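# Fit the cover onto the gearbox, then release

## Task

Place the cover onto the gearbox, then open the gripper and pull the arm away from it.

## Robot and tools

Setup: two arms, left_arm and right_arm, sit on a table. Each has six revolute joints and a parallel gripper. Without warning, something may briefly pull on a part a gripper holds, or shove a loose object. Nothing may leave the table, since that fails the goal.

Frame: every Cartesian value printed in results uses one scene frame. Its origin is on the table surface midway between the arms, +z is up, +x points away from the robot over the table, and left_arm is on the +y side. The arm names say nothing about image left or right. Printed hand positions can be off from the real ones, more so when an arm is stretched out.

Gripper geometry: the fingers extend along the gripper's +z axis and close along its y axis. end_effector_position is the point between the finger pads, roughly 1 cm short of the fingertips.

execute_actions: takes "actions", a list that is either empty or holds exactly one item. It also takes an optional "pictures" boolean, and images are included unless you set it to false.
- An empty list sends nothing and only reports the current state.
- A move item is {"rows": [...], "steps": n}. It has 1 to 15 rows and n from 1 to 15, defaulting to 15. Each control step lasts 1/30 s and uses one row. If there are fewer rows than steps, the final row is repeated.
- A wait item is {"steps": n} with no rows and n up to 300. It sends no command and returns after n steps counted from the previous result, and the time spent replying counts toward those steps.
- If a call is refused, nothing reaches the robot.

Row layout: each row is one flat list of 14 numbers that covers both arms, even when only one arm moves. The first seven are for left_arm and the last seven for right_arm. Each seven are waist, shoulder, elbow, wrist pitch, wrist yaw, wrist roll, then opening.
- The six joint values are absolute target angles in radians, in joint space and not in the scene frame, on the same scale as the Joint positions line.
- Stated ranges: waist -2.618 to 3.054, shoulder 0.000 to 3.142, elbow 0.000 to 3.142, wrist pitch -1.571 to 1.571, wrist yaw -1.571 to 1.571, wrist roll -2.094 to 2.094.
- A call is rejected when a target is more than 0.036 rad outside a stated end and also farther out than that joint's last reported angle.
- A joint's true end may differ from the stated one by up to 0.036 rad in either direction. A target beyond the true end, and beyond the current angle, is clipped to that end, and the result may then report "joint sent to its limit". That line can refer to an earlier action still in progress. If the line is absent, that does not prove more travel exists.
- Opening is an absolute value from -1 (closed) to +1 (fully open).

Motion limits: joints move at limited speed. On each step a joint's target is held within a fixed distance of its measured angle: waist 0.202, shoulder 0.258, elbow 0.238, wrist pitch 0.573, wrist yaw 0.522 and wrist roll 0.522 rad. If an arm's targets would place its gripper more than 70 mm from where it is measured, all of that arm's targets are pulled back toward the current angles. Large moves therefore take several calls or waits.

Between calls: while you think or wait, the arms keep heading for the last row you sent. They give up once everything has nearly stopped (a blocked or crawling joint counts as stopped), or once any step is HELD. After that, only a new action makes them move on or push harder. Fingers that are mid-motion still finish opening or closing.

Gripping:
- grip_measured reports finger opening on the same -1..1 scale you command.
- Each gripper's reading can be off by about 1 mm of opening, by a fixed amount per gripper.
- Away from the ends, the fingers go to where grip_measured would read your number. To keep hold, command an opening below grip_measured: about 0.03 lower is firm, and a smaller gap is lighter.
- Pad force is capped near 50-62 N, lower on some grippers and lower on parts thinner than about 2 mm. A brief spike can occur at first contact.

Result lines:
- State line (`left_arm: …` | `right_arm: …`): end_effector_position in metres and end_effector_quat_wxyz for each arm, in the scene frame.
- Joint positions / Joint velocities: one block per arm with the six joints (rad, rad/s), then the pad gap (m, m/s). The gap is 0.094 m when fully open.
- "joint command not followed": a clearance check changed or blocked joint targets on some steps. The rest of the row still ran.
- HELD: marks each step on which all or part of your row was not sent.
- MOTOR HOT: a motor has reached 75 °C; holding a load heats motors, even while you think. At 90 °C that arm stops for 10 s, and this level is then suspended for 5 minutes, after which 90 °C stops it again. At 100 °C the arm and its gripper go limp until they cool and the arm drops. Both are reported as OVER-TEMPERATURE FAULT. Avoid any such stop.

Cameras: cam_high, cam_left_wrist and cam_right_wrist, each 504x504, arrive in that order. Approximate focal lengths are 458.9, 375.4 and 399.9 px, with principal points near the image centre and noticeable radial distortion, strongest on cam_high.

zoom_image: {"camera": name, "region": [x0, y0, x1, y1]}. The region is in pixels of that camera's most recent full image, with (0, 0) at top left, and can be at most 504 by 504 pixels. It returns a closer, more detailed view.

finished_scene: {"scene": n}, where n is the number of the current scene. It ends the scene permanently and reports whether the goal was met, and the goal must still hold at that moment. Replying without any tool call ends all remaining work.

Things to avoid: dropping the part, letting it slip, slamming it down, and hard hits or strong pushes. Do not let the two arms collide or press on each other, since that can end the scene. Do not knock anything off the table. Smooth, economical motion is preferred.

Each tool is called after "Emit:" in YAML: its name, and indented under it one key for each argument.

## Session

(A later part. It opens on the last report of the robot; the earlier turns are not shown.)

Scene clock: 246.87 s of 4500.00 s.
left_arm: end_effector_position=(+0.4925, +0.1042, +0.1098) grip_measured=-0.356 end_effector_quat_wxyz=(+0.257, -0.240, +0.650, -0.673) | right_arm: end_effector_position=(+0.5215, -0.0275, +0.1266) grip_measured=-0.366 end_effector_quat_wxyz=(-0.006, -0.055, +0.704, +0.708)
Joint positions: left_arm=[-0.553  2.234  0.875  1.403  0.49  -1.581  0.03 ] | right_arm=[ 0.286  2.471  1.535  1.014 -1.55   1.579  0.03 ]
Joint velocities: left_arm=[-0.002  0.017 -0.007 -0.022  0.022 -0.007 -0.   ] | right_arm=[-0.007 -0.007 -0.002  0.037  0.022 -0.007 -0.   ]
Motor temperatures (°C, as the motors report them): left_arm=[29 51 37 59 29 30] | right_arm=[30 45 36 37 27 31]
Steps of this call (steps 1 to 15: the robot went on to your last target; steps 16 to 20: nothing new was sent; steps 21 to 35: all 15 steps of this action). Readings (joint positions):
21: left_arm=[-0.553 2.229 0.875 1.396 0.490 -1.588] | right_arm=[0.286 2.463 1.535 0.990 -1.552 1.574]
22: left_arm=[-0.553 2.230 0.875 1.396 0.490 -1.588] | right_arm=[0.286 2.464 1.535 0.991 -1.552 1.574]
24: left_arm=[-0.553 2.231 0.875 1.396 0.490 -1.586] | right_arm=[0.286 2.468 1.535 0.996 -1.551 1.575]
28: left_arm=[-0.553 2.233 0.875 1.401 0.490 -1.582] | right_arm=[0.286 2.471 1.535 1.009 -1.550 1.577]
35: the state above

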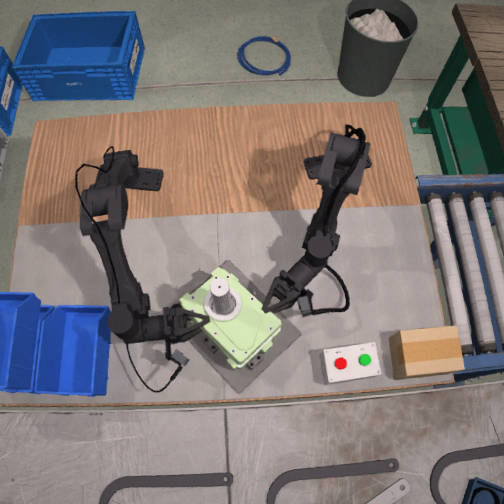

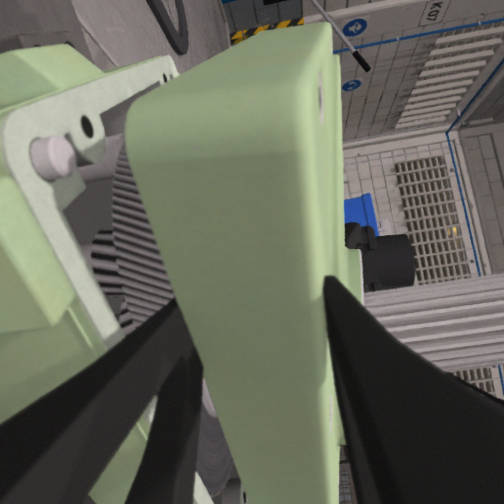

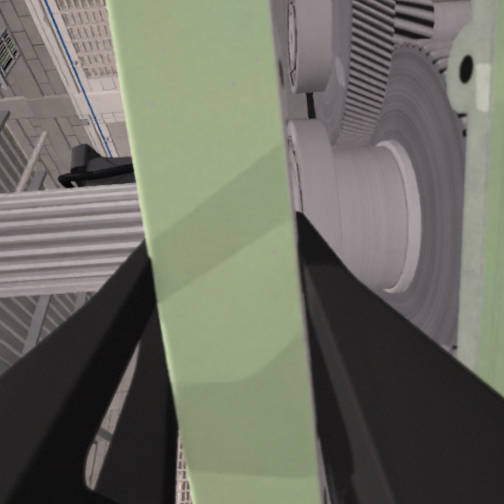

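Emit:
execute_actions:
  actions:
    - {"rows":[[-0.555,2.23,0.905,1.43,0.49,-1.575,-0.4,0.283,2.48,1.565,1.0,-1.54,1.575,-0.4],[-0.553,2.215,0.918,1.45,0.49,-1.575,-0.4,0.283,2.46,1.578,1.0,-1.54,1.575,-0.4],[-0.551,2.205,0.922,1.455,0.49,-1.575,-0.4,0.283,2.45,1.584,1.0,-1.54,1.575,-0.4],[-0.549,2.205,0.926,1.455,0.49,-1.575,-0.4,0.283,2.45,1.59,1.0,-1.54,1.575,-0.4],[-0.547,2.205,0.93,1.455,0.49,-1.575,-0.4,0.283,2.45,1.596,1.0,-1.54,1.575,-0.4],[-0.545,2.205,0.934,1.455,0.493,-1.575,-0.4,0.283,2.45,1.602,1.0,-1.54,1.575,-0.4],[-0.543,2.205,0.938,1.455,0.496,-1.575,-0.4,0.283,2.45,1.608,1.0,-1.54,1.575,-0.4],[-0.543,2.205,0.942,1.455,0.496,-1.575,-0.4,0.283,2.45,1.612,1.0,-1.54,1.575,-0.4],[-0.543,2.21,0.942,1.45,0.496,-1.575,-0.4,0.283,2.456,1.612,1.0,-1.54,1.575,-0.4],[-0.543,2.216,0.942,1.445,0.496,-1.575,-0.4,0.283,2.462,1.612,1.0,-1.54,1.575,-0.4],[-0.543,2.222,0.942,1.44,0.496,-1.575,-0.4,0.283,2.468,1.612,1.0,-1.54,1.575,-0.4],[-0.543,2.228,0.942,1.44,0.496,-1.575,-0.4,0.283,2.474,1.612,1.0,-1.54,1.575,-0.4],[-0.543,2.234,0.942,1.44,0.496,-1.575,-0.4,0.283,2.48,1.612,1.0,-1.54,1.575,-0.4]],"steps":15}
  pictures: false

Emit:
execute_actions:
  actions:
    - {"steps":8}

Emit:
zoom_image:
  camera: "cam_high"
  region: [160,240,310,390]

Scene clock: 249.67 s of 4500.00 s.
left_arm: end_effector_position=(+0.4988, +0.1043, +0.1119) grip_measured=-0.356 end_effector_quat_wxyz=(+0.259, -0.242, +0.649, -0.673) | right_arm: end_effector_position=(+0.5272, -0.0269, +0.1298) grip_measured=-0.366 end_effector_quat_wxyz=(-0.006, -0.055, +0.704, +0.708)
Joint positions: left_arm=[-0.549  2.236  0.899  1.382  0.487 -1.582  0.03 ] | right_arm=[ 0.286  2.481  1.571  0.99  -1.55   1.581  0.03 ]
Joint velocities: left_arm=[ 0.007  0.002  0.022  0.007 -0.022  0.007 -0.001] | right_arm=[-0.017  0.007  0.022 -0.022  0.066  0.007  0.001]
Motor temperatures (°C, as the motors report them): left_arm=[29 50 36 58 29 30] | right_arm=[30 44 36 37 27 31]
Steps of this call (steps 1 to 15: the robot went on to your last target; steps 16 to 69: nothing new was sent; steps 70 to 84: all 15 steps of this action). Readings (joint positions):
70: left_arm=[-0.553 2.234 0.875 1.404 0.490 -1.581] | right_arm=[0.286 2.472 1.535 1.015 -1.550 1.580]
71: left_arm=[-0.553 2.234 0.875 1.406 0.490 -1.580] | right_arm=[0.286 2.472 1.537 1.016 -1.551 1.580]
73: left_arm=[-0.553 2.234 0.879 1.406 0.490 -1.580] | right_arm=[0.286 2.472 1.545 1.013 -1.553 1.580]
77: left_arm=[-0.552 2.234 0.889 1.393 0.488 -1.581] | right_arm=[0.286 2.472 1.557 0.998 -1.553 1.581]
84: the state above

Scene clock: 249.93 s of 4500.00 s.
left_arm: end_effector_position=(+0.4990, +0.1042, +0.1119) grip_measured=-0.356 end_effector_quat_wxyz=(+0.259, -0.242, +0.649, -0.673) | right_arm: end_effector_position=(+0.5273, -0.0268, +0.1299) grip_measured=-0.366 end_effector_quat_wxyz=(-0.006, -0.056, +0.704, +0.708)
Joint positions: left_arm=[-0.549  2.237  0.9    1.382  0.487 -1.582  0.03 ] | right_arm=[ 0.286  2.482  1.572  0.99  -1.55   1.581  0.03 ]
Joint velocities: left_arm=[ 0.012  0.017 -0.002 -0.037 -0.066  0.051 -0.   ] | right_arm=[-0.017 -0.007 -0.017  0.037  0.022 -0.007 -0.   ]
Motor temperatures (°C, as the motors report them): left_arm=[29 50 36 58 29 30] | right_arm=[30 44 36 37 27 31]
Steps of this call (steps 1 to 8: the robot went on to your last target). Readings (joint positions):
1: left_arm=[-0.549 2.237 0.899 1.382 0.487 -1.582] | right_arm=[0.286 2.482 1.572 0.990 -1.550 1.581]
2: left_arm=[-0.549 2.237 0.900 1.382 0.487 -1.582] | right_arm=[0.286 2.482 1.572 0.990 -1.550 1.581]
4: left_arm=[-0.549 2.237 0.900 1.382 0.487 -1.582] | right_arm=[0.286 2.482 1.572 0.990 -1.550 1.581]
8: the state above

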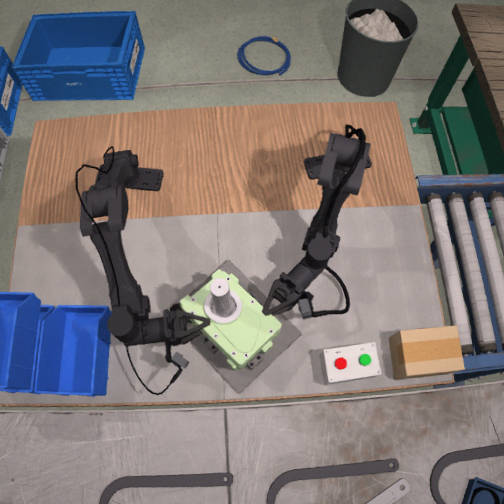

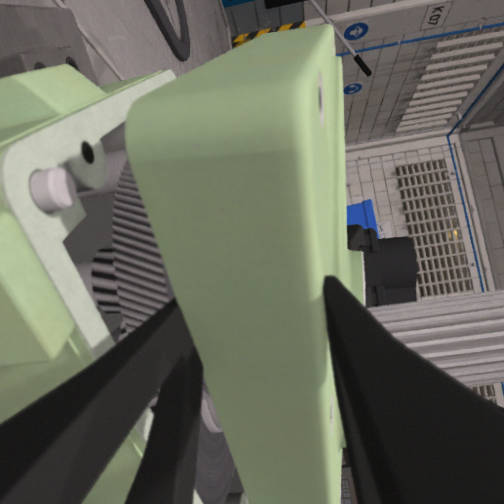

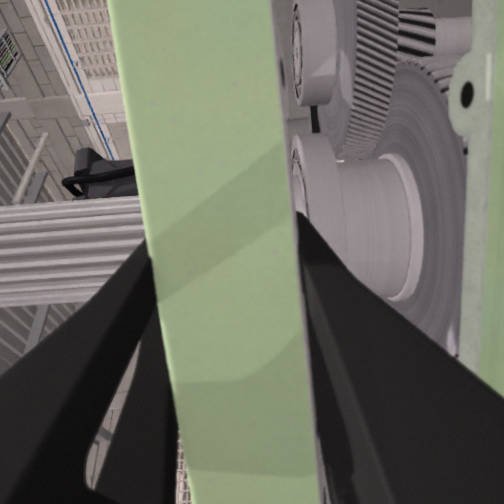

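Region (160, 240, 310, 390) of cam_high's 504x504 image, scaled by 3.360, with more detail than that image has.

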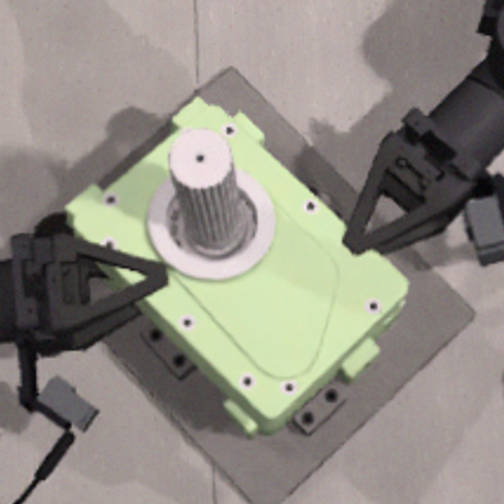

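Emit:
execute_actions:
  actions:
    - {"rows":[[-0.545,2.238,0.93,1.435,0.503,-1.575,-0.4,0.284,2.484,1.6,1.0,-1.53,1.575,-0.4],[-0.545,2.242,0.92,1.43,0.51,-1.575,-0.4,0.285,2.488,1.59,1.0,-1.52,1.575,-0.4],[-0.545,2.246,0.915,1.425,0.515,-1.575,-0.4,0.286,2.492,1.58,1.0,-1.515,1.575,-0.4],[-0.545,2.25,0.915,1.42,0.515,-1.575,-0.4,0.286,2.496,1.575,1.0,-1.515,1.575,-0.4],[-0.545,2.254,0.915,1.42,0.515,-1.575,-0.4,0.286,2.5,1.57,1.0,-1.515,1.575,-0.4],[-0.545,2.258,0.915,1.42,0.515,-1.575,-0.4,0.286,2.504,1.565,1.0,-1.515,1.575,-0.4]],"steps":15}

Emit:
zoom_image:
  camera: "cam_high"
  region: [160,240,310,390]

Scene clock: 251.33 s of 4500.00 s.
left_arm: end_effector_position=(+0.4986, +0.1042, +0.1109) grip_measured=-0.356 end_effector_quat_wxyz=(+0.261, -0.240, +0.648, -0.675) | right_arm: end_effector_position=(+0.5278, -0.0268, +0.1287) grip_measured=-0.366 end_effector_quat_wxyz=(-0.003, -0.057, +0.704, +0.708)
Joint positions: left_arm=[-0.549  2.247  0.9    1.399  0.488 -1.582  0.03 ] | right_arm=[ 0.286  2.486  1.572  1.001 -1.547  1.581  0.03 ]
Joint velocities: left_arm=[-0.027  0.012  0.002 -0.007 -0.007  0.007  0.   ] | right_arm=[ 0.007  0.012  0.002 -0.037 -0.022 -0.051 -0.001]
Motor temperatures (°C, as the motors report them): left_arm=[29 50 37 58 29 30] | right_arm=[30 44 36 37 27 31]
Steps of this call (steps 1 to 15: the robot went on to your last target; steps 16 to 27: nothing new was sent; steps 28 to 42: all 15 steps of this action). Readings (joint positions):
28: left_arm=[-0.549 2.237 0.900 1.382 0.487 -1.582] | right_arm=[0.286 2.482 1.572 0.990 -1.550 1.581]
29: left_arm=[-0.549 2.238 0.900 1.382 0.488 -1.582] | right_arm=[0.286 2.482 1.572 0.990 -1.549 1.581]
31: left_arm=[-0.549 2.240 0.900 1.386 0.488 -1.582] | right_arm=[0.286 2.484 1.572 0.990 -1.548 1.581]
35: left_arm=[-0.549 2.245 0.900 1.396 0.488 -1.582] | right_arm=[0.286 2.486 1.572 0.998 -1.547 1.581]
42: the state above

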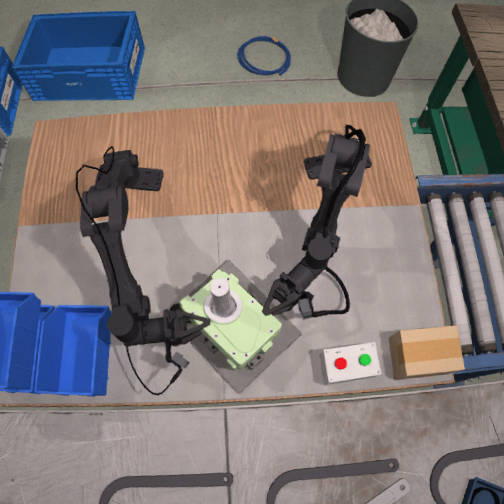

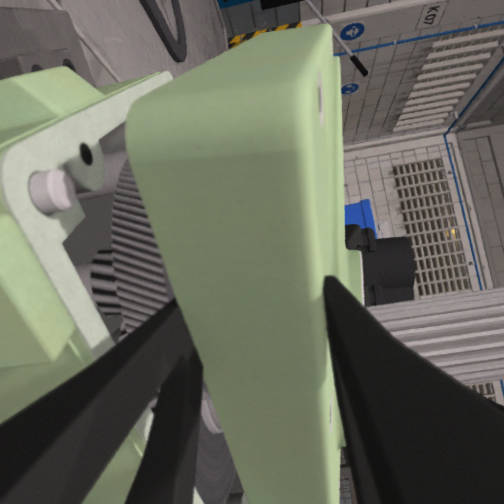

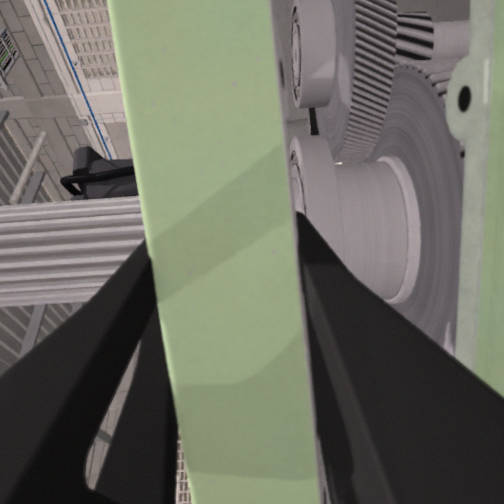

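Region (160, 240, 310, 390) of cam_high's 504x504 image, scaled by 3.360, with more detail than that image has.

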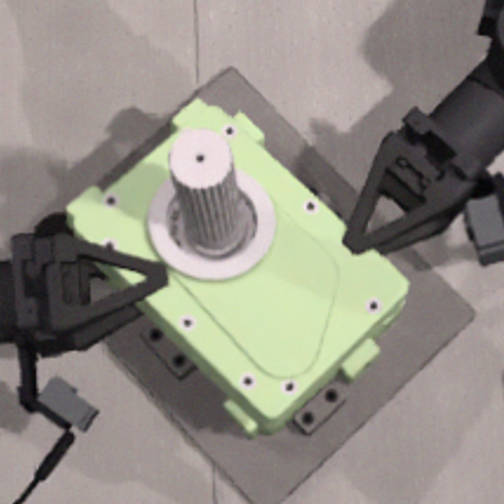

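Emit:
execute_actions:
  actions:
    - {"rows":[[-0.545,2.24,0.91,1.42,0.5,-1.575,-0.3,0.28,2.48,1.58,1.01,-1.53,1.575,-0.4],[-0.543,2.225,0.9,1.42,0.495,-1.575,-0.22,0.275,2.46,1.59,1.02,-1.53,1.575,-0.4],[-0.541,2.22,0.9,1.42,0.495,-1.575,-0.22,0.27,2.445,1.6,1.03,-1.53,1.575,-0.4],[-0.539,2.22,0.9,1.42,0.495,-1.575,-0.22,0.27,2.44,1.6,1.04,-1.53,1.575,-0.4],[-0.535,2.216,0.89,1.425,0.498,-1.575,-0.22,0.27,2.44,1.6,1.04,-1.53,1.575,-0.4],[-0.531,2.212,0.88,1.43,0.501,-1.575,-0.22,0.27,2.44,1.6,1.04,-1.53,1.575,-0.4],[-0.527,2.208,0.87,1.435,0.504,-1.575,-0.22,0.27,2.44,1.6,1.04,-1.53,1.575,-0.4],[-0.523,2.204,0.86,1.44,0.507,-1.575,-0.22,0.27,2.44,1.6,1.04,-1.53,1.575,-0.4],[-0.52,2.2,0.85,1.445,0.51,-1.575,-0.22,0.27,2.44,1.6,1.04,-1.53,1.575,-0.4],[-0.517,2.196,0.84,1.45,0.513,-1.575,-0.22,0.27,2.44,1.6,1.04,-1.53,1.575,-0.4],[-0.514,2.192,0.83,1.455,0.516,-1.575,-0.22,0.27,2.44,1.6,1.04,-1.53,1.575,-0.4],[-0.511,2.188,0.82,1.46,0.519,-1.575,-0.22,0.27,2.44,1.6,1.04,-1.53,1.575,-0.4],[-0.508,2.184,0.81,1.465,0.522,-1.575,-0.22,0.27,2.44,1.6,1.04,-1.53,1.575,-0.4]],"steps":15}
  pictures: false

Emit:
execute_actions:
  actions:
    - {"steps":10}

Emit:
zoom_image:
  camera: "cam_high"
  region: [160,240,310,390]

Scene clock: 253.10 s of 4500.00 s.
left_arm: end_effector_position=(+0.4860, +0.1150, +0.1045) grip_measured=-0.222 end_effector_quat_wxyz=(+0.251, -0.245, +0.655, -0.669) | right_arm: end_effector_position=(+0.5217, -0.0240, +0.1293) grip_measured=-0.369 end_effector_quat_wxyz=(-0.012, -0.070, +0.704, +0.707)
Joint positions: left_arm=[-0.53   2.218  0.831  1.411  0.514 -1.582  0.037] | right_arm=[ 0.293  2.484  1.572  1.005 -1.573  1.581  0.03 ]
Joint velocities: left_arm=[ 0.164 -0.017 -0.203  0.051  0.066 -0.037 -0.   ] | right_arm=[-0.027  0.085  0.007 -0.154 -0.007 -0.066 -0.   ]
Motor temperatures (°C, as the motors report them): left_arm=[29 50 36 58 29 30] | right_arm=[30 44 36 37 27 31]
Steps of this call (steps 1 to 15: the robot went on to your last target; steps 16 to 38: nothing new was sent; steps 39 to 53: all 15 steps of this action). Readings (joint positions):
39: left_arm=[-0.549 2.247 0.900 1.402 0.488 -1.582] | right_arm=[0.286 2.486 1.572 1.002 -1.548 1.581]
40: left_arm=[-0.547 2.247 0.900 1.407 0.490 -1.582] | right_arm=[0.286 2.486 1.572 1.004 -1.547 1.582]
42: left_arm=[-0.547 2.245 0.900 1.408 0.490 -1.582] | right_arm=[0.286 2.484 1.572 1.007 -1.547 1.582]
46: left_arm=[-0.545 2.243 0.897 1.408 0.494 -1.582] | right_arm=[0.286 2.482 1.572 1.009 -1.547 1.582]
53: the state above

Scene clock: 253.43 s of 4500.00 s.
left_arm: end_effector_position=(+0.4882, +0.1221, +0.1141) grip_measured=-0.222 end_effector_quat_wxyz=(+0.264, -0.241, +0.646, -0.674) | right_arm: end_effector_position=(+0.5222, -0.0247, +0.1254) grip_measured=-0.369 end_effector_quat_wxyz=(-0.020, -0.061, +0.705, +0.707)
Joint positions: left_arm=[-0.515  2.207  0.825  1.438  0.515 -1.582  0.037] | right_arm=[ 0.291  2.49   1.572  0.99  -1.573  1.585  0.03 ]
Joint velocities: left_arm=[ 0.012  0.007 -0.012  0.051 -0.037  0.022 -0.   ] | right_arm=[-0.007  0.002 -0.007 -0.007 -0.051 -0.037  0.001]
Motor temperatures (°C, as the motors report them): left_arm=[29 50 36 58 29 30] | right_arm=[30 44 36 37 27 31]
Steps of this call (steps 1 to 10: the robot went on to your last target). Readings (joint positions):
1: left_arm=[-0.525 2.218 0.826 1.413 0.514 -1.582] | right_arm=[0.292 2.487 1.572 1.002 -1.573 1.581]
2: left_arm=[-0.520 2.217 0.825 1.416 0.514 -1.582] | right_arm=[0.292 2.490 1.572 0.999 -1.573 1.581]
4: left_arm=[-0.515 2.214 0.825 1.422 0.514 -1.582] | right_arm=[0.291 2.490 1.572 0.991 -1.573 1.585]
8: left_arm=[-0.515 2.207 0.825 1.434 0.514 -1.582] | right_arm=[0.291 2.490 1.572 0.990 -1.573 1.585]
10: the state above

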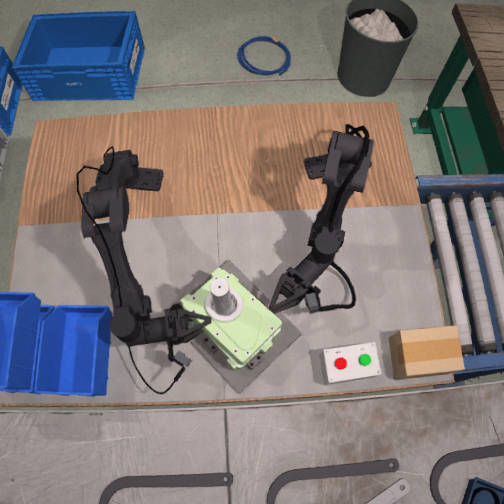

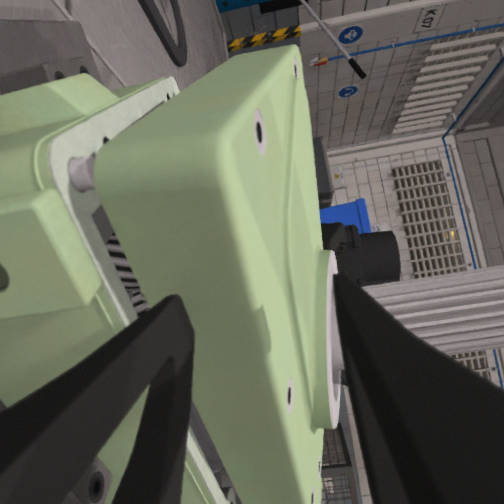

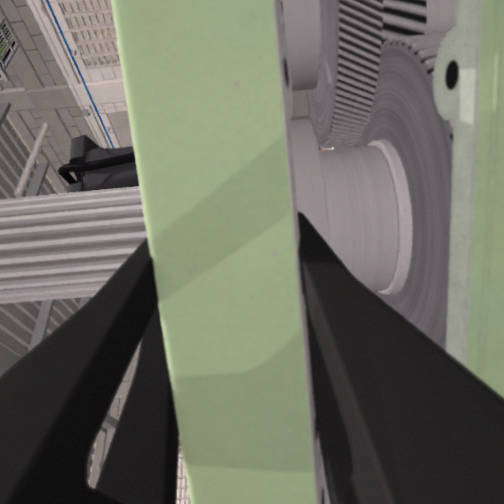

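Region (160, 240, 310, 390) of cam_high's 504x504 image, scaled by 3.360, with more detail than that image has.

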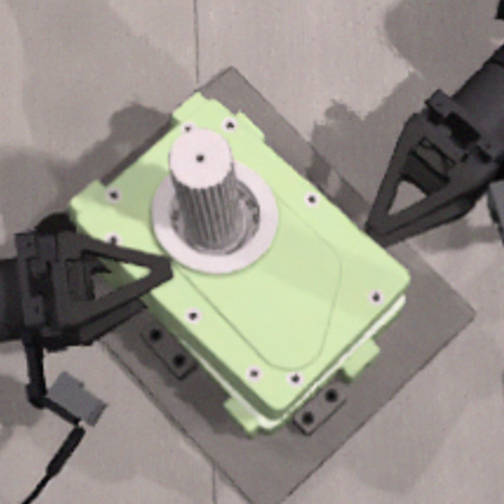

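Emit:
execute_actions:
  actions:
    - {"rows":[[-0.508,2.2,0.82,1.44,0.522,-1.575,-0.22,0.27,2.435,1.59,1.04,-1.51,1.575,-0.4],[-0.508,2.21,0.82,1.42,0.522,-1.575,-0.22,0.27,2.43,1.58,1.045,-1.49,1.575,-0.4],[-0.508,2.21,0.82,1.42,0.522,-1.575,-0.22,0.27,2.425,1.57,1.05,-1.47,1.575,-0.4],[-0.508,2.21,0.82,1.42,0.522,-1.575,-0.22,0.27,2.42,1.56,1.055,-1.45,1.575,-0.4],[-0.508,2.21,0.82,1.42,0.522,-1.575,-0.22,0.27,2.42,1.55,1.06,-1.44,1.575,-0.4]],"steps":15}

Emit:
zoom_image:
  camera: "cam_high"
  region: [160,240,310,390]

Scene clock: 255.40 s of 4500.00 s.
left_arm: end_effector_position=(+0.4883, +0.1221, +0.1128) grip_measured=-0.222 end_effector_quat_wxyz=(+0.262, -0.243, +0.648, -0.673) | right_arm: end_effector_position=(+0.5237, -0.0250, +0.1211) grip_measured=-0.369 end_effector_quat_wxyz=(-0.021, -0.037, +0.706, +0.707)
Joint positions: left_arm=[-0.515  2.207  0.825  1.432  0.515 -1.582  0.037] | right_arm=[ 0.291  2.485  1.545  0.99  -1.541  1.598  0.03 ]
Joint velocities: left_arm=[ 0.002  0.012 -0.007 -0.022  0.037 -0.022 -0.002] | right_arm=[ 0.002 -0.012 -0.002 -0.022  0.007 -0.037  0.   ]
Motor temperatures (°C, as the motors report them): left_arm=[29 50 36 57 29 30] | right_arm=[30 45 36 37 27 31]
Steps of this call (steps 1 to 30: the robot went on to your last target; steps 31 to 44: nothing new was sent; steps 45 to 59: all 15 steps of this action). Readings (joint positions):
45: left_arm=[-0.515 2.207 0.825 1.438 0.515 -1.582] | right_arm=[0.291 2.490 1.572 0.990 -1.571 1.585]
46: left_arm=[-0.515 2.207 0.825 1.438 0.515 -1.582] | right_arm=[0.291 2.490 1.572 0.990 -1.570 1.585]
48: left_arm=[-0.515 2.207 0.825 1.436 0.515 -1.582] | right_arm=[0.291 2.490 1.566 0.990 -1.561 1.585]
52: left_arm=[-0.515 2.207 0.825 1.433 0.515 -1.582] | right_arm=[0.291 2.486 1.546 0.990 -1.542 1.597]
59: the state above

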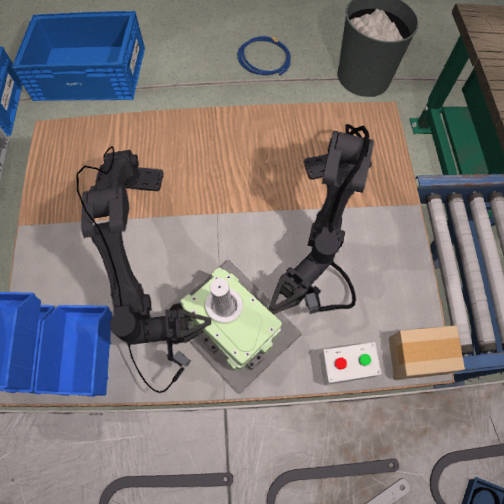

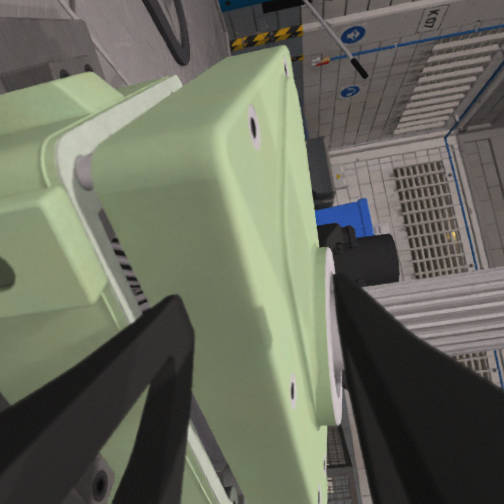

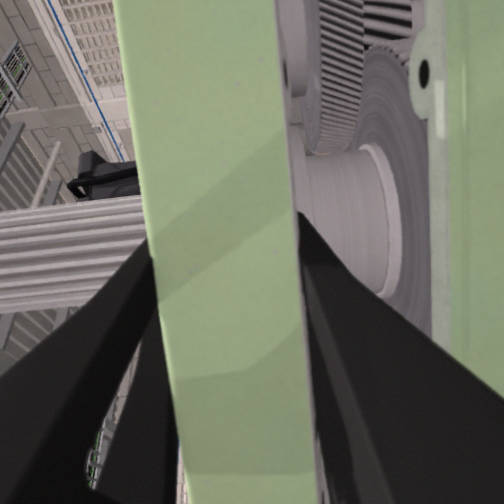

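Region (160, 240, 310, 390) of cam_high's 504x504 image, scaled by 3.360, with more detail than that image has.

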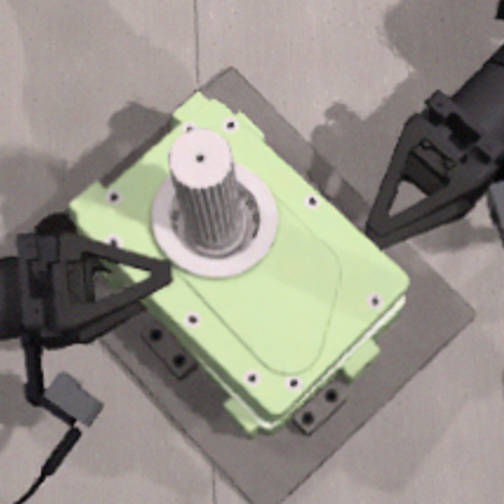

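Emit:
execute_actions:
  actions:
    - {"rows":[[-0.508,2.21,0.82,1.42,0.522,-1.575,-0.22,0.265,2.42,1.55,1.06,-1.44,1.575,-0.4],[-0.508,2.21,0.82,1.42,0.522,-1.575,-0.22,0.26,2.425,1.55,1.06,-1.44,1.575,-0.4],[-0.508,2.21,0.82,1.42,0.522,-1.575,-0.22,0.255,2.43,1.55,1.06,-1.44,1.575,-0.4],[-0.508,2.21,0.82,1.42,0.522,-1.575,-0.22,0.25,2.435,1.55,1.06,-1.44,1.575,-0.4]],"steps":15}

Emit:
zoom_image:
  camera: "cam_high"
  region: [160,240,310,390]

Scene clock: 256.67 s of 4500.00 s.
left_arm: end_effector_position=(+0.4883, +0.1221, +0.1127) grip_measured=-0.222 end_effector_quat_wxyz=(+0.262, -0.243, +0.648, -0.673) | right_arm: end_effector_position=(+0.5240, -0.0255, +0.1211) grip_measured=-0.369 end_effector_quat_wxyz=(-0.021, -0.037, +0.706, +0.707)
Joint positions: left_arm=[-0.515  2.207  0.825  1.431  0.515 -1.582  0.037] | right_arm=[ 0.289  2.485  1.545  0.99  -1.541  1.598  0.03 ]
Joint velocities: left_arm=[-0.007 -0.012 -0.007 -0.081  0.022  0.037  0.   ] | right_arm=[-0.002 -0.012 -0.007  0.007 -0.125 -0.022 -0.   ]
Motor temperatures (°C, as the motors report them): left_arm=[29 50 36 57 29 30] | right_arm=[30 46 36 37 27 31]
Steps of this call (steps 1 to 15: the robot went on to your last target; steps 16 to 23: nothing new was sent; steps 24 to 38: all 15 steps of this action). Readings (joint positions):
24: left_arm=[-0.515 2.207 0.825 1.431 0.515 -1.582] | right_arm=[0.291 2.485 1.545 0.990 -1.541 1.598]
25: left_arm=[-0.515 2.207 0.825 1.431 0.515 -1.582] | right_arm=[0.290 2.485 1.545 0.990 -1.541 1.598]
27: left_arm=[-0.515 2.207 0.825 1.431 0.515 -1.582] | right_arm=[0.289 2.485 1.545 0.990 -1.541 1.598]
31: left_arm=[-0.515 2.207 0.825 1.431 0.515 -1.582] | right_arm=[0.289 2.485 1.545 0.990 -1.541 1.598]
38: the state above

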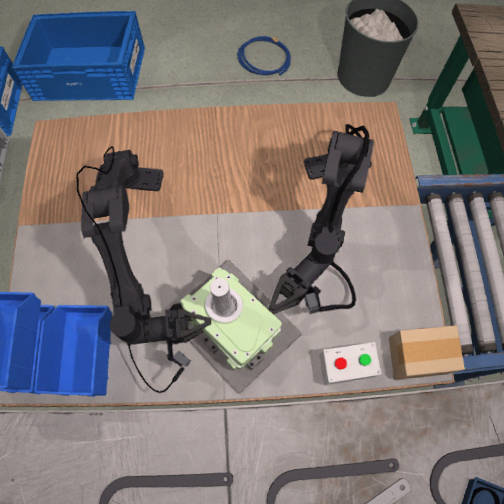

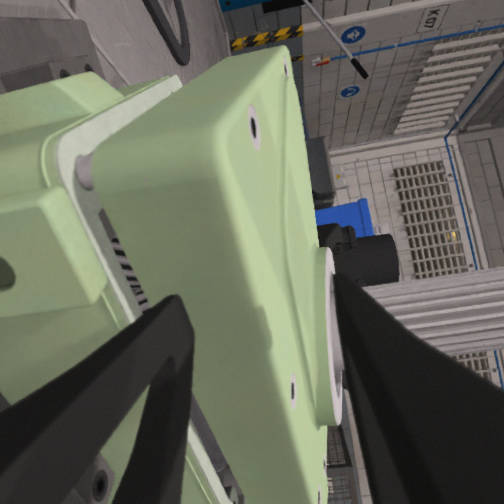

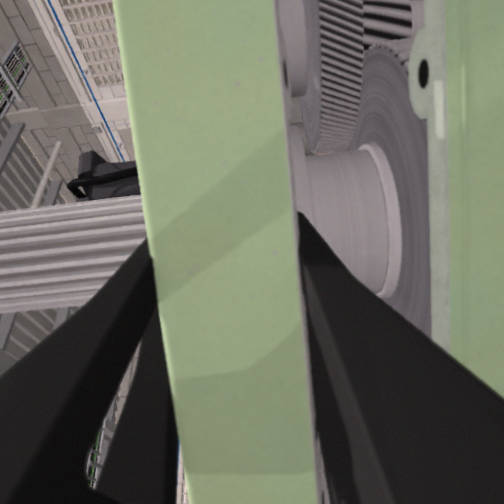

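Region (160, 240, 310, 390) of cam_high's 504x504 image, scaled by 3.360, with more detail than that image has.

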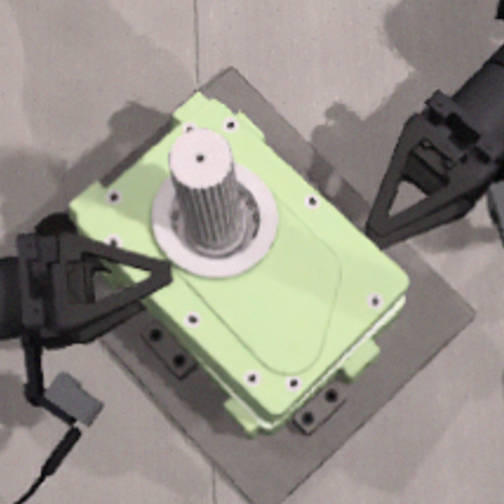

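Emit:
execute_actions:
  actions:
    - {"rows":[[-0.508,2.21,0.82,1.42,0.522,-1.575,-0.22,0.26,2.442,1.55,1.06,-1.46,1.575,-0.4],[-0.508,2.21,0.82,1.42,0.522,-1.575,-0.22,0.27,2.449,1.55,1.06,-1.48,1.575,-0.4],[-0.508,2.21,0.82,1.42,0.522,-1.575,-0.22,0.275,2.456,1.55,1.06,-1.49,1.575,-0.4],[-0.508,2.21,0.82,1.42,0.522,-1.575,-0.22,0.275,2.463,1.55,1.06,-1.49,1.575,-0.4],[-0.508,2.21,0.82,1.42,0.522,-1.575,-0.22,0.275,2.47,1.55,1.063,-1.49,1.575,-0.4],[-0.508,2.21,0.82,1.42,0.522,-1.575,-0.22,0.275,2.477,1.55,1.066,-1.49,1.575,-0.4],[-0.508,2.21,0.82,1.42,0.522,-1.575,-0.22,0.275,2.484,1.55,1.07,-1.49,1.575,-0.4],[-0.508,2.21,0.82,1.42,0.522,-1.575,-0.22,0.275,2.49,1.55,1.075,-1.49,1.575,-0.4],[-0.508,2.21,0.82,1.42,0.522,-1.575,-0.22,0.275,2.496,1.55,1.08,-1.49,1.575,-0.4]],"steps":15}

Emit:
zoom_image:
  camera: "cam_high"
  region: [160,240,310,390]

Scene clock: 259.57 s of 4500.00 s.
left_arm: end_effector_position=(+0.4883, +0.1221, +0.1127) grip_measured=-0.222 end_effector_quat_wxyz=(+0.262, -0.243, +0.648, -0.673) | right_arm: end_effector_position=(+0.5233, -0.0254, +0.1188) grip_measured=-0.368 end_effector_quat_wxyz=(-0.024, -0.036, +0.706, +0.707)
Joint positions: left_arm=[-0.515  2.207  0.825  1.431  0.515 -1.582  0.037] | right_arm=[ 0.29   2.494  1.545  1.016 -1.544  1.622  0.03 ]
Joint velocities: left_arm=[-0.012  0.007 -0.007  0.007 -0.037 -0.022 -0.001] | right_arm=[ 0.012  0.012  0.002  0.037  0.066  0.037 -0.   ]
Motor temperatures (°C, as the motors report them): left_arm=[29 49 36 56 29 30] | right_arm=[30 47 36 37 28 31]
Steps of this call (steps 1 to 15: the robot went on to your last target; steps 16 to 72: nothing new was sent; steps 73 to 87: all 15 steps of this action). Readings (joint positions):
73: left_arm=[-0.515 2.207 0.825 1.431 0.515 -1.582] | right_arm=[0.289 2.485 1.545 0.990 -1.542 1.598]
74: left_arm=[-0.515 2.207 0.825 1.431 0.515 -1.582] | right_arm=[0.289 2.485 1.545 0.990 -1.542 1.598]
76: left_arm=[-0.515 2.207 0.825 1.431 0.515 -1.582] | right_arm=[0.290 2.485 1.545 0.990 -1.543 1.598]
80: left_arm=[-0.515 2.207 0.825 1.431 0.515 -1.582] | right_arm=[0.290 2.490 1.545 0.997 -1.544 1.607]
87: the state above

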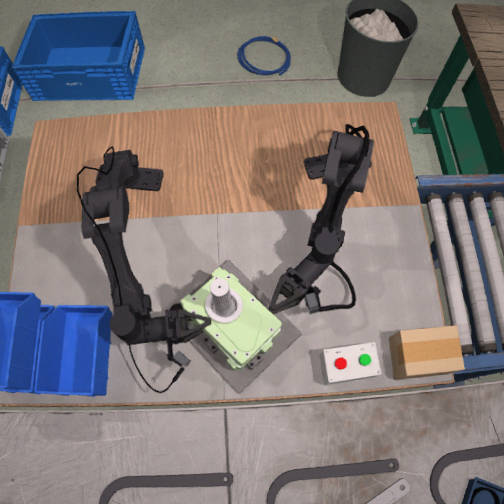

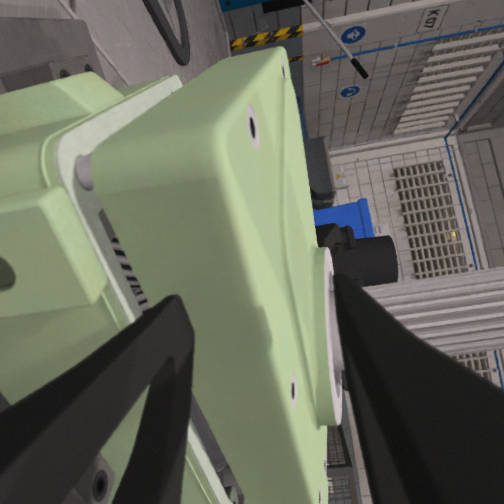

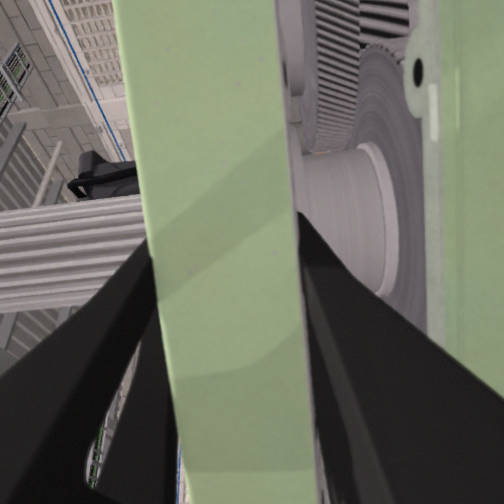

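Region (160, 240, 310, 390) of cam_high's 504x504 image, scaled by 3.360, with more detail than that image has.

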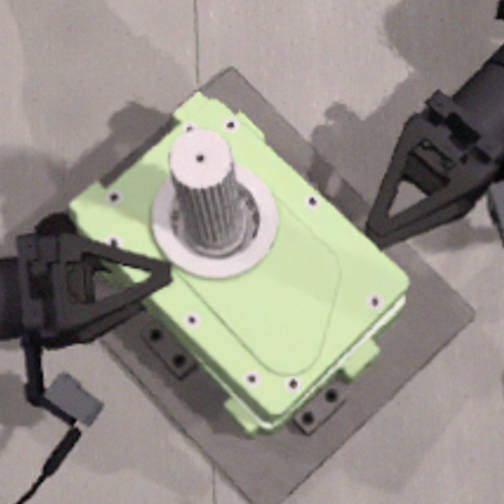

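Emit:
execute_actions:
  actions:
    - {"rows":[[-0.508,2.21,0.82,1.42,0.522,-1.575,-0.22,0.28,2.49,1.55,1.05,-1.52,1.6,-0.3],[-0.508,2.21,0.82,1.42,0.522,-1.575,-0.22,0.28,2.485,1.55,1.03,-1.54,1.6,-0.22],[-0.508,2.21,0.82,1.42,0.522,-1.575,-0.22,0.275,2.485,1.55,1.03,-1.545,1.6,-0.22],[-0.508,2.21,0.82,1.42,0.522,-1.575,-0.22,0.27,2.485,1.55,1.03,-1.55,1.6,-0.22],[-0.508,2.21,0.82,1.42,0.522,-1.575,-0.22,0.265,2.485,1.55,1.03,-1.555,1.6,-0.22],[-0.508,2.21,0.82,1.42,0.522,-1.575,-0.22,0.26,2.485,1.55,1.03,-1.56,1.6,-0.22],[-0.508,2.21,0.82,1.42,0.522,-1.575,-0.22,0.255,2.485,1.55,1.03,-1.565,1.6,-0.22],[-0.508,2.21,0.82,1.42,0.522,-1.575,-0.22,0.25,2.485,1.55,1.03,-1.57,1.6,-0.22],[-0.508,2.21,0.82,1.42,0.522,-1.575,-0.22,0.245,2.485,1.55,1.03,-1.57,1.6,-0.22]],"steps":15}

Emit:
zoom_image:
  camera: "cam_high"
  region: [160,240,310,390]

Scene clock: 261.03 s of 4500.00 s.
left_arm: end_effector_position=(+0.4883, +0.1221, +0.1127) grip_measured=-0.222 end_effector_quat_wxyz=(+0.262, -0.243, +0.648, -0.673) | right_arm: end_effector_position=(+0.5245, -0.0368, +0.1129) grip_measured=-0.221 end_effector_quat_wxyz=(-0.026, -0.034, +0.706, +0.707)
Joint positions: left_arm=[-0.515  2.207  0.825  1.431  0.515 -1.582  0.037] | right_arm=[ 0.267  2.505  1.545  1.013 -1.566  1.612  0.037]
Joint velocities: left_arm=[-0.012 -0.017 -0.002  0.095 -0.051  0.022  0.001] | right_arm=[-0.046 -0.007 -0.022 -0.051 -0.007 -0.022 -0.   ]
Motor temperatures (°C, as the motors report them): left_arm=[29 49 36 56 29 30] | right_arm=[30 47 36 37 28 31]
Steps of this call (steps 1 to 15: the robot went on to your last target; steps 16 to 29: nothing new was sent; steps 30 to 44: all 15 steps of this action). Readings (joint positions):
30: left_arm=[-0.515 2.207 0.825 1.431 0.515 -1.582] | right_arm=[0.290 2.494 1.545 1.020 -1.544 1.627]
31: left_arm=[-0.515 2.207 0.825 1.431 0.515 -1.582] | right_arm=[0.290 2.494 1.545 1.019 -1.544 1.624]
33: left_arm=[-0.515 2.207 0.825 1.431 0.515 -1.582] | right_arm=[0.289 2.498 1.545 1.017 -1.542 1.622]
37: left_arm=[-0.515 2.207 0.825 1.431 0.515 -1.582] | right_arm=[0.283 2.503 1.545 1.014 -1.550 1.617]
44: the state above

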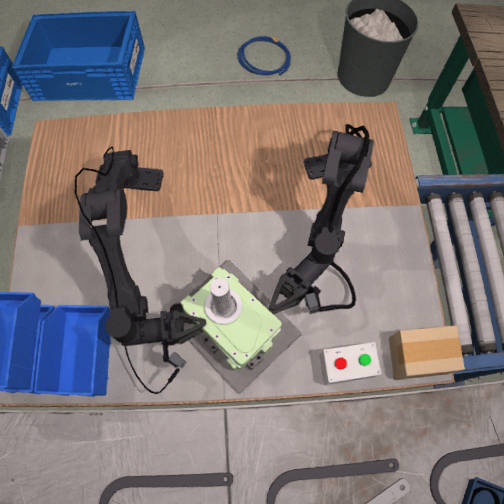

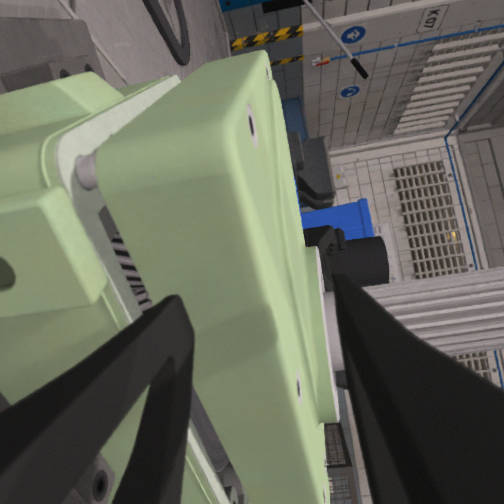

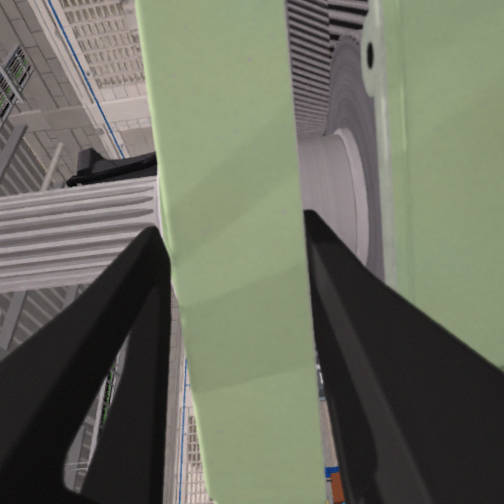

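Region (160, 240, 310, 390) of cam_high's 504x504 image, scaled by 3.360, with more detail than that image has.

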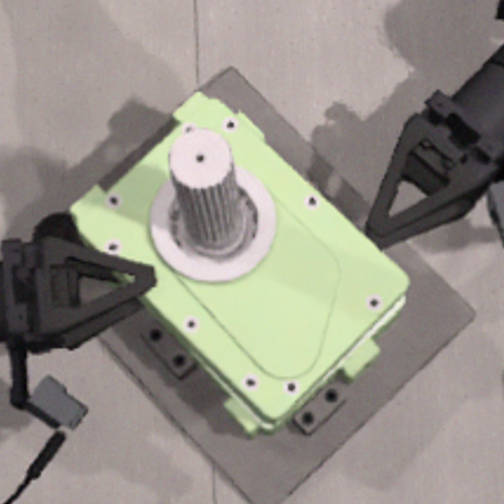

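Going well; continue.

Emit:
execute_actions:
  actions:
    - {"rows":[[-0.508,2.21,0.82,1.42,0.522,-1.575,-0.22,0.241,2.49,1.55,1.03,-1.57,1.6,-0.22],[-0.508,2.21,0.82,1.42,0.522,-1.575,-0.22,0.237,2.493,1.55,1.03,-1.57,1.6,-0.22],[-0.508,2.21,0.82,1.42,0.522,-1.575,-0.22,0.233,2.496,1.55,1.03,-1.57,1.6,-0.22],[-0.508,2.21,0.82,1.42,0.522,-1.575,-0.22,0.229,2.499,1.55,1.03,-1.57,1.6,-0.22],[-0.508,2.21,0.82,1.42,0.522,-1.575,-0.22,0.225,2.502,1.55,1.03,-1.57,1.6,-0.22],[-0.508,2.21,0.82,1.42,0.522,-1.575,-0.22,0.221,2.505,1.55,1.03,-1.57,1.6,-0.22],[-0.508,2.21,0.82,1.42,0.522,-1.575,-0.22,0.217,2.505,1.55,1.03,-1.57,1.6,-0.22],[-0.508,2.21,0.82,1.42,0.522,-1.575,-0.22,0.213,2.505,1.55,1.03,-1.57,1.6,-0.22],[-0.508,2.21,0.82,1.42,0.522,-1.575,-0.22,0.209,2.505,1.55,1.03,-1.57,1.6,-0.22],[-0.508,2.21,0.82,1.42,0.522,-1.575,-0.22,0.205,2.505,1.55,1.03,-1.57,1.6,-0.22]],"steps":15}

Emit:
zoom_image:
  camera: "cam_high"
  region: [160,240,310,390]

Scene clock: 262.70 s of 4500.00 s.
left_arm: end_effector_position=(+0.4883, +0.1221, +0.1127) grip_measured=-0.222 end_effector_quat_wxyz=(+0.262, -0.243, +0.648, -0.673) | right_arm: end_effector_position=(+0.5353, -0.0644, +0.1049) grip_measured=-0.221 end_effector_quat_wxyz=(-0.012, -0.011, +0.707, +0.707)
Joint positions: left_arm=[-0.515  2.207  0.825  1.431  0.515 -1.582  0.037] | right_arm=[ 0.209  2.522  1.545  1.015 -1.572  1.609  0.037]
Joint velocities: left_arm=[-0.007 -0.022 -0.007  0.081 -0.022  0.022 -0.001] | right_arm=[-0.1   -0.022 -0.002 -0.022 -0.022 -0.051 -0.001]
Motor temperatures (°C, as the motors report them): left_arm=[29 49 35 55 29 30] | right_arm=[30 47 36 37 28 31]
Steps of this call (steps 1 to 15: the robot went on to your last target; steps 16 to 35: nothing new was sent; steps 36 to 50: all 15 steps of this action). Readings (joint positions):
36: left_arm=[-0.515 2.207 0.825 1.431 0.515 -1.582] | right_arm=[0.266 2.505 1.545 1.013 -1.567 1.610]
37: left_arm=[-0.515 2.207 0.825 1.431 0.515 -1.582] | right_arm=[0.266 2.505 1.545 1.013 -1.567 1.610]
39: left_arm=[-0.515 2.207 0.825 1.431 0.515 -1.582] | right_arm=[0.264 2.506 1.545 1.013 -1.569 1.610]
43: left_arm=[-0.515 2.207 0.825 1.431 0.515 -1.582] | right_arm=[0.248 2.515 1.545 1.013 -1.572 1.609]
50: the state above

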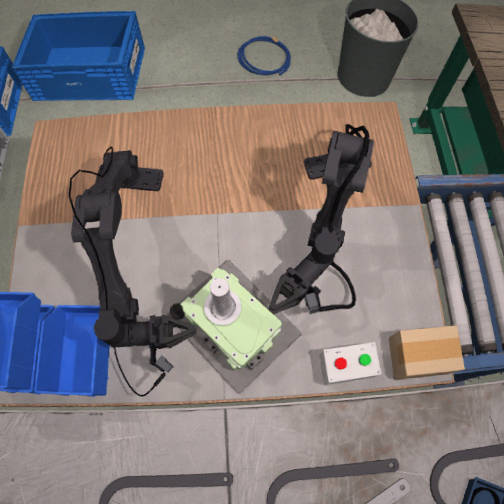

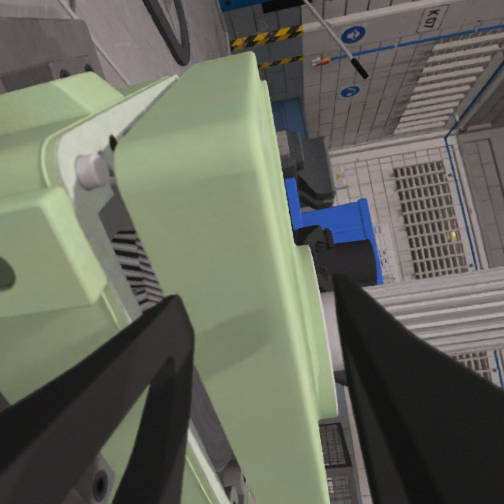

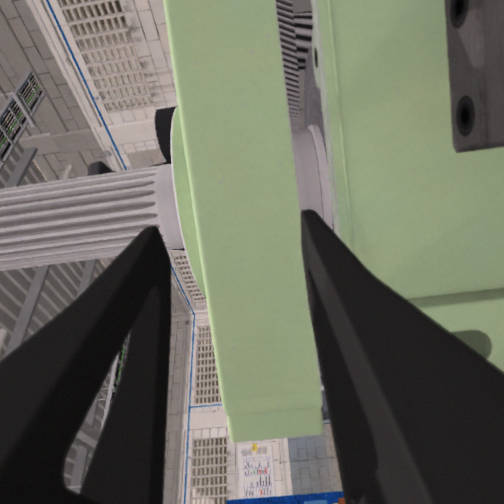

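Region (160, 240, 310, 390) of cam_high's 504x504 image, scaled by 3.360, with more detail than that image has.

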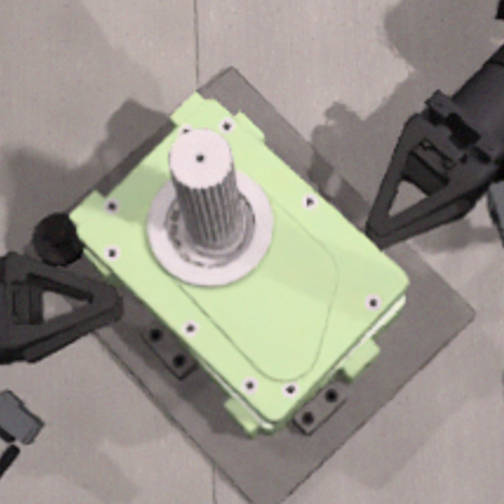

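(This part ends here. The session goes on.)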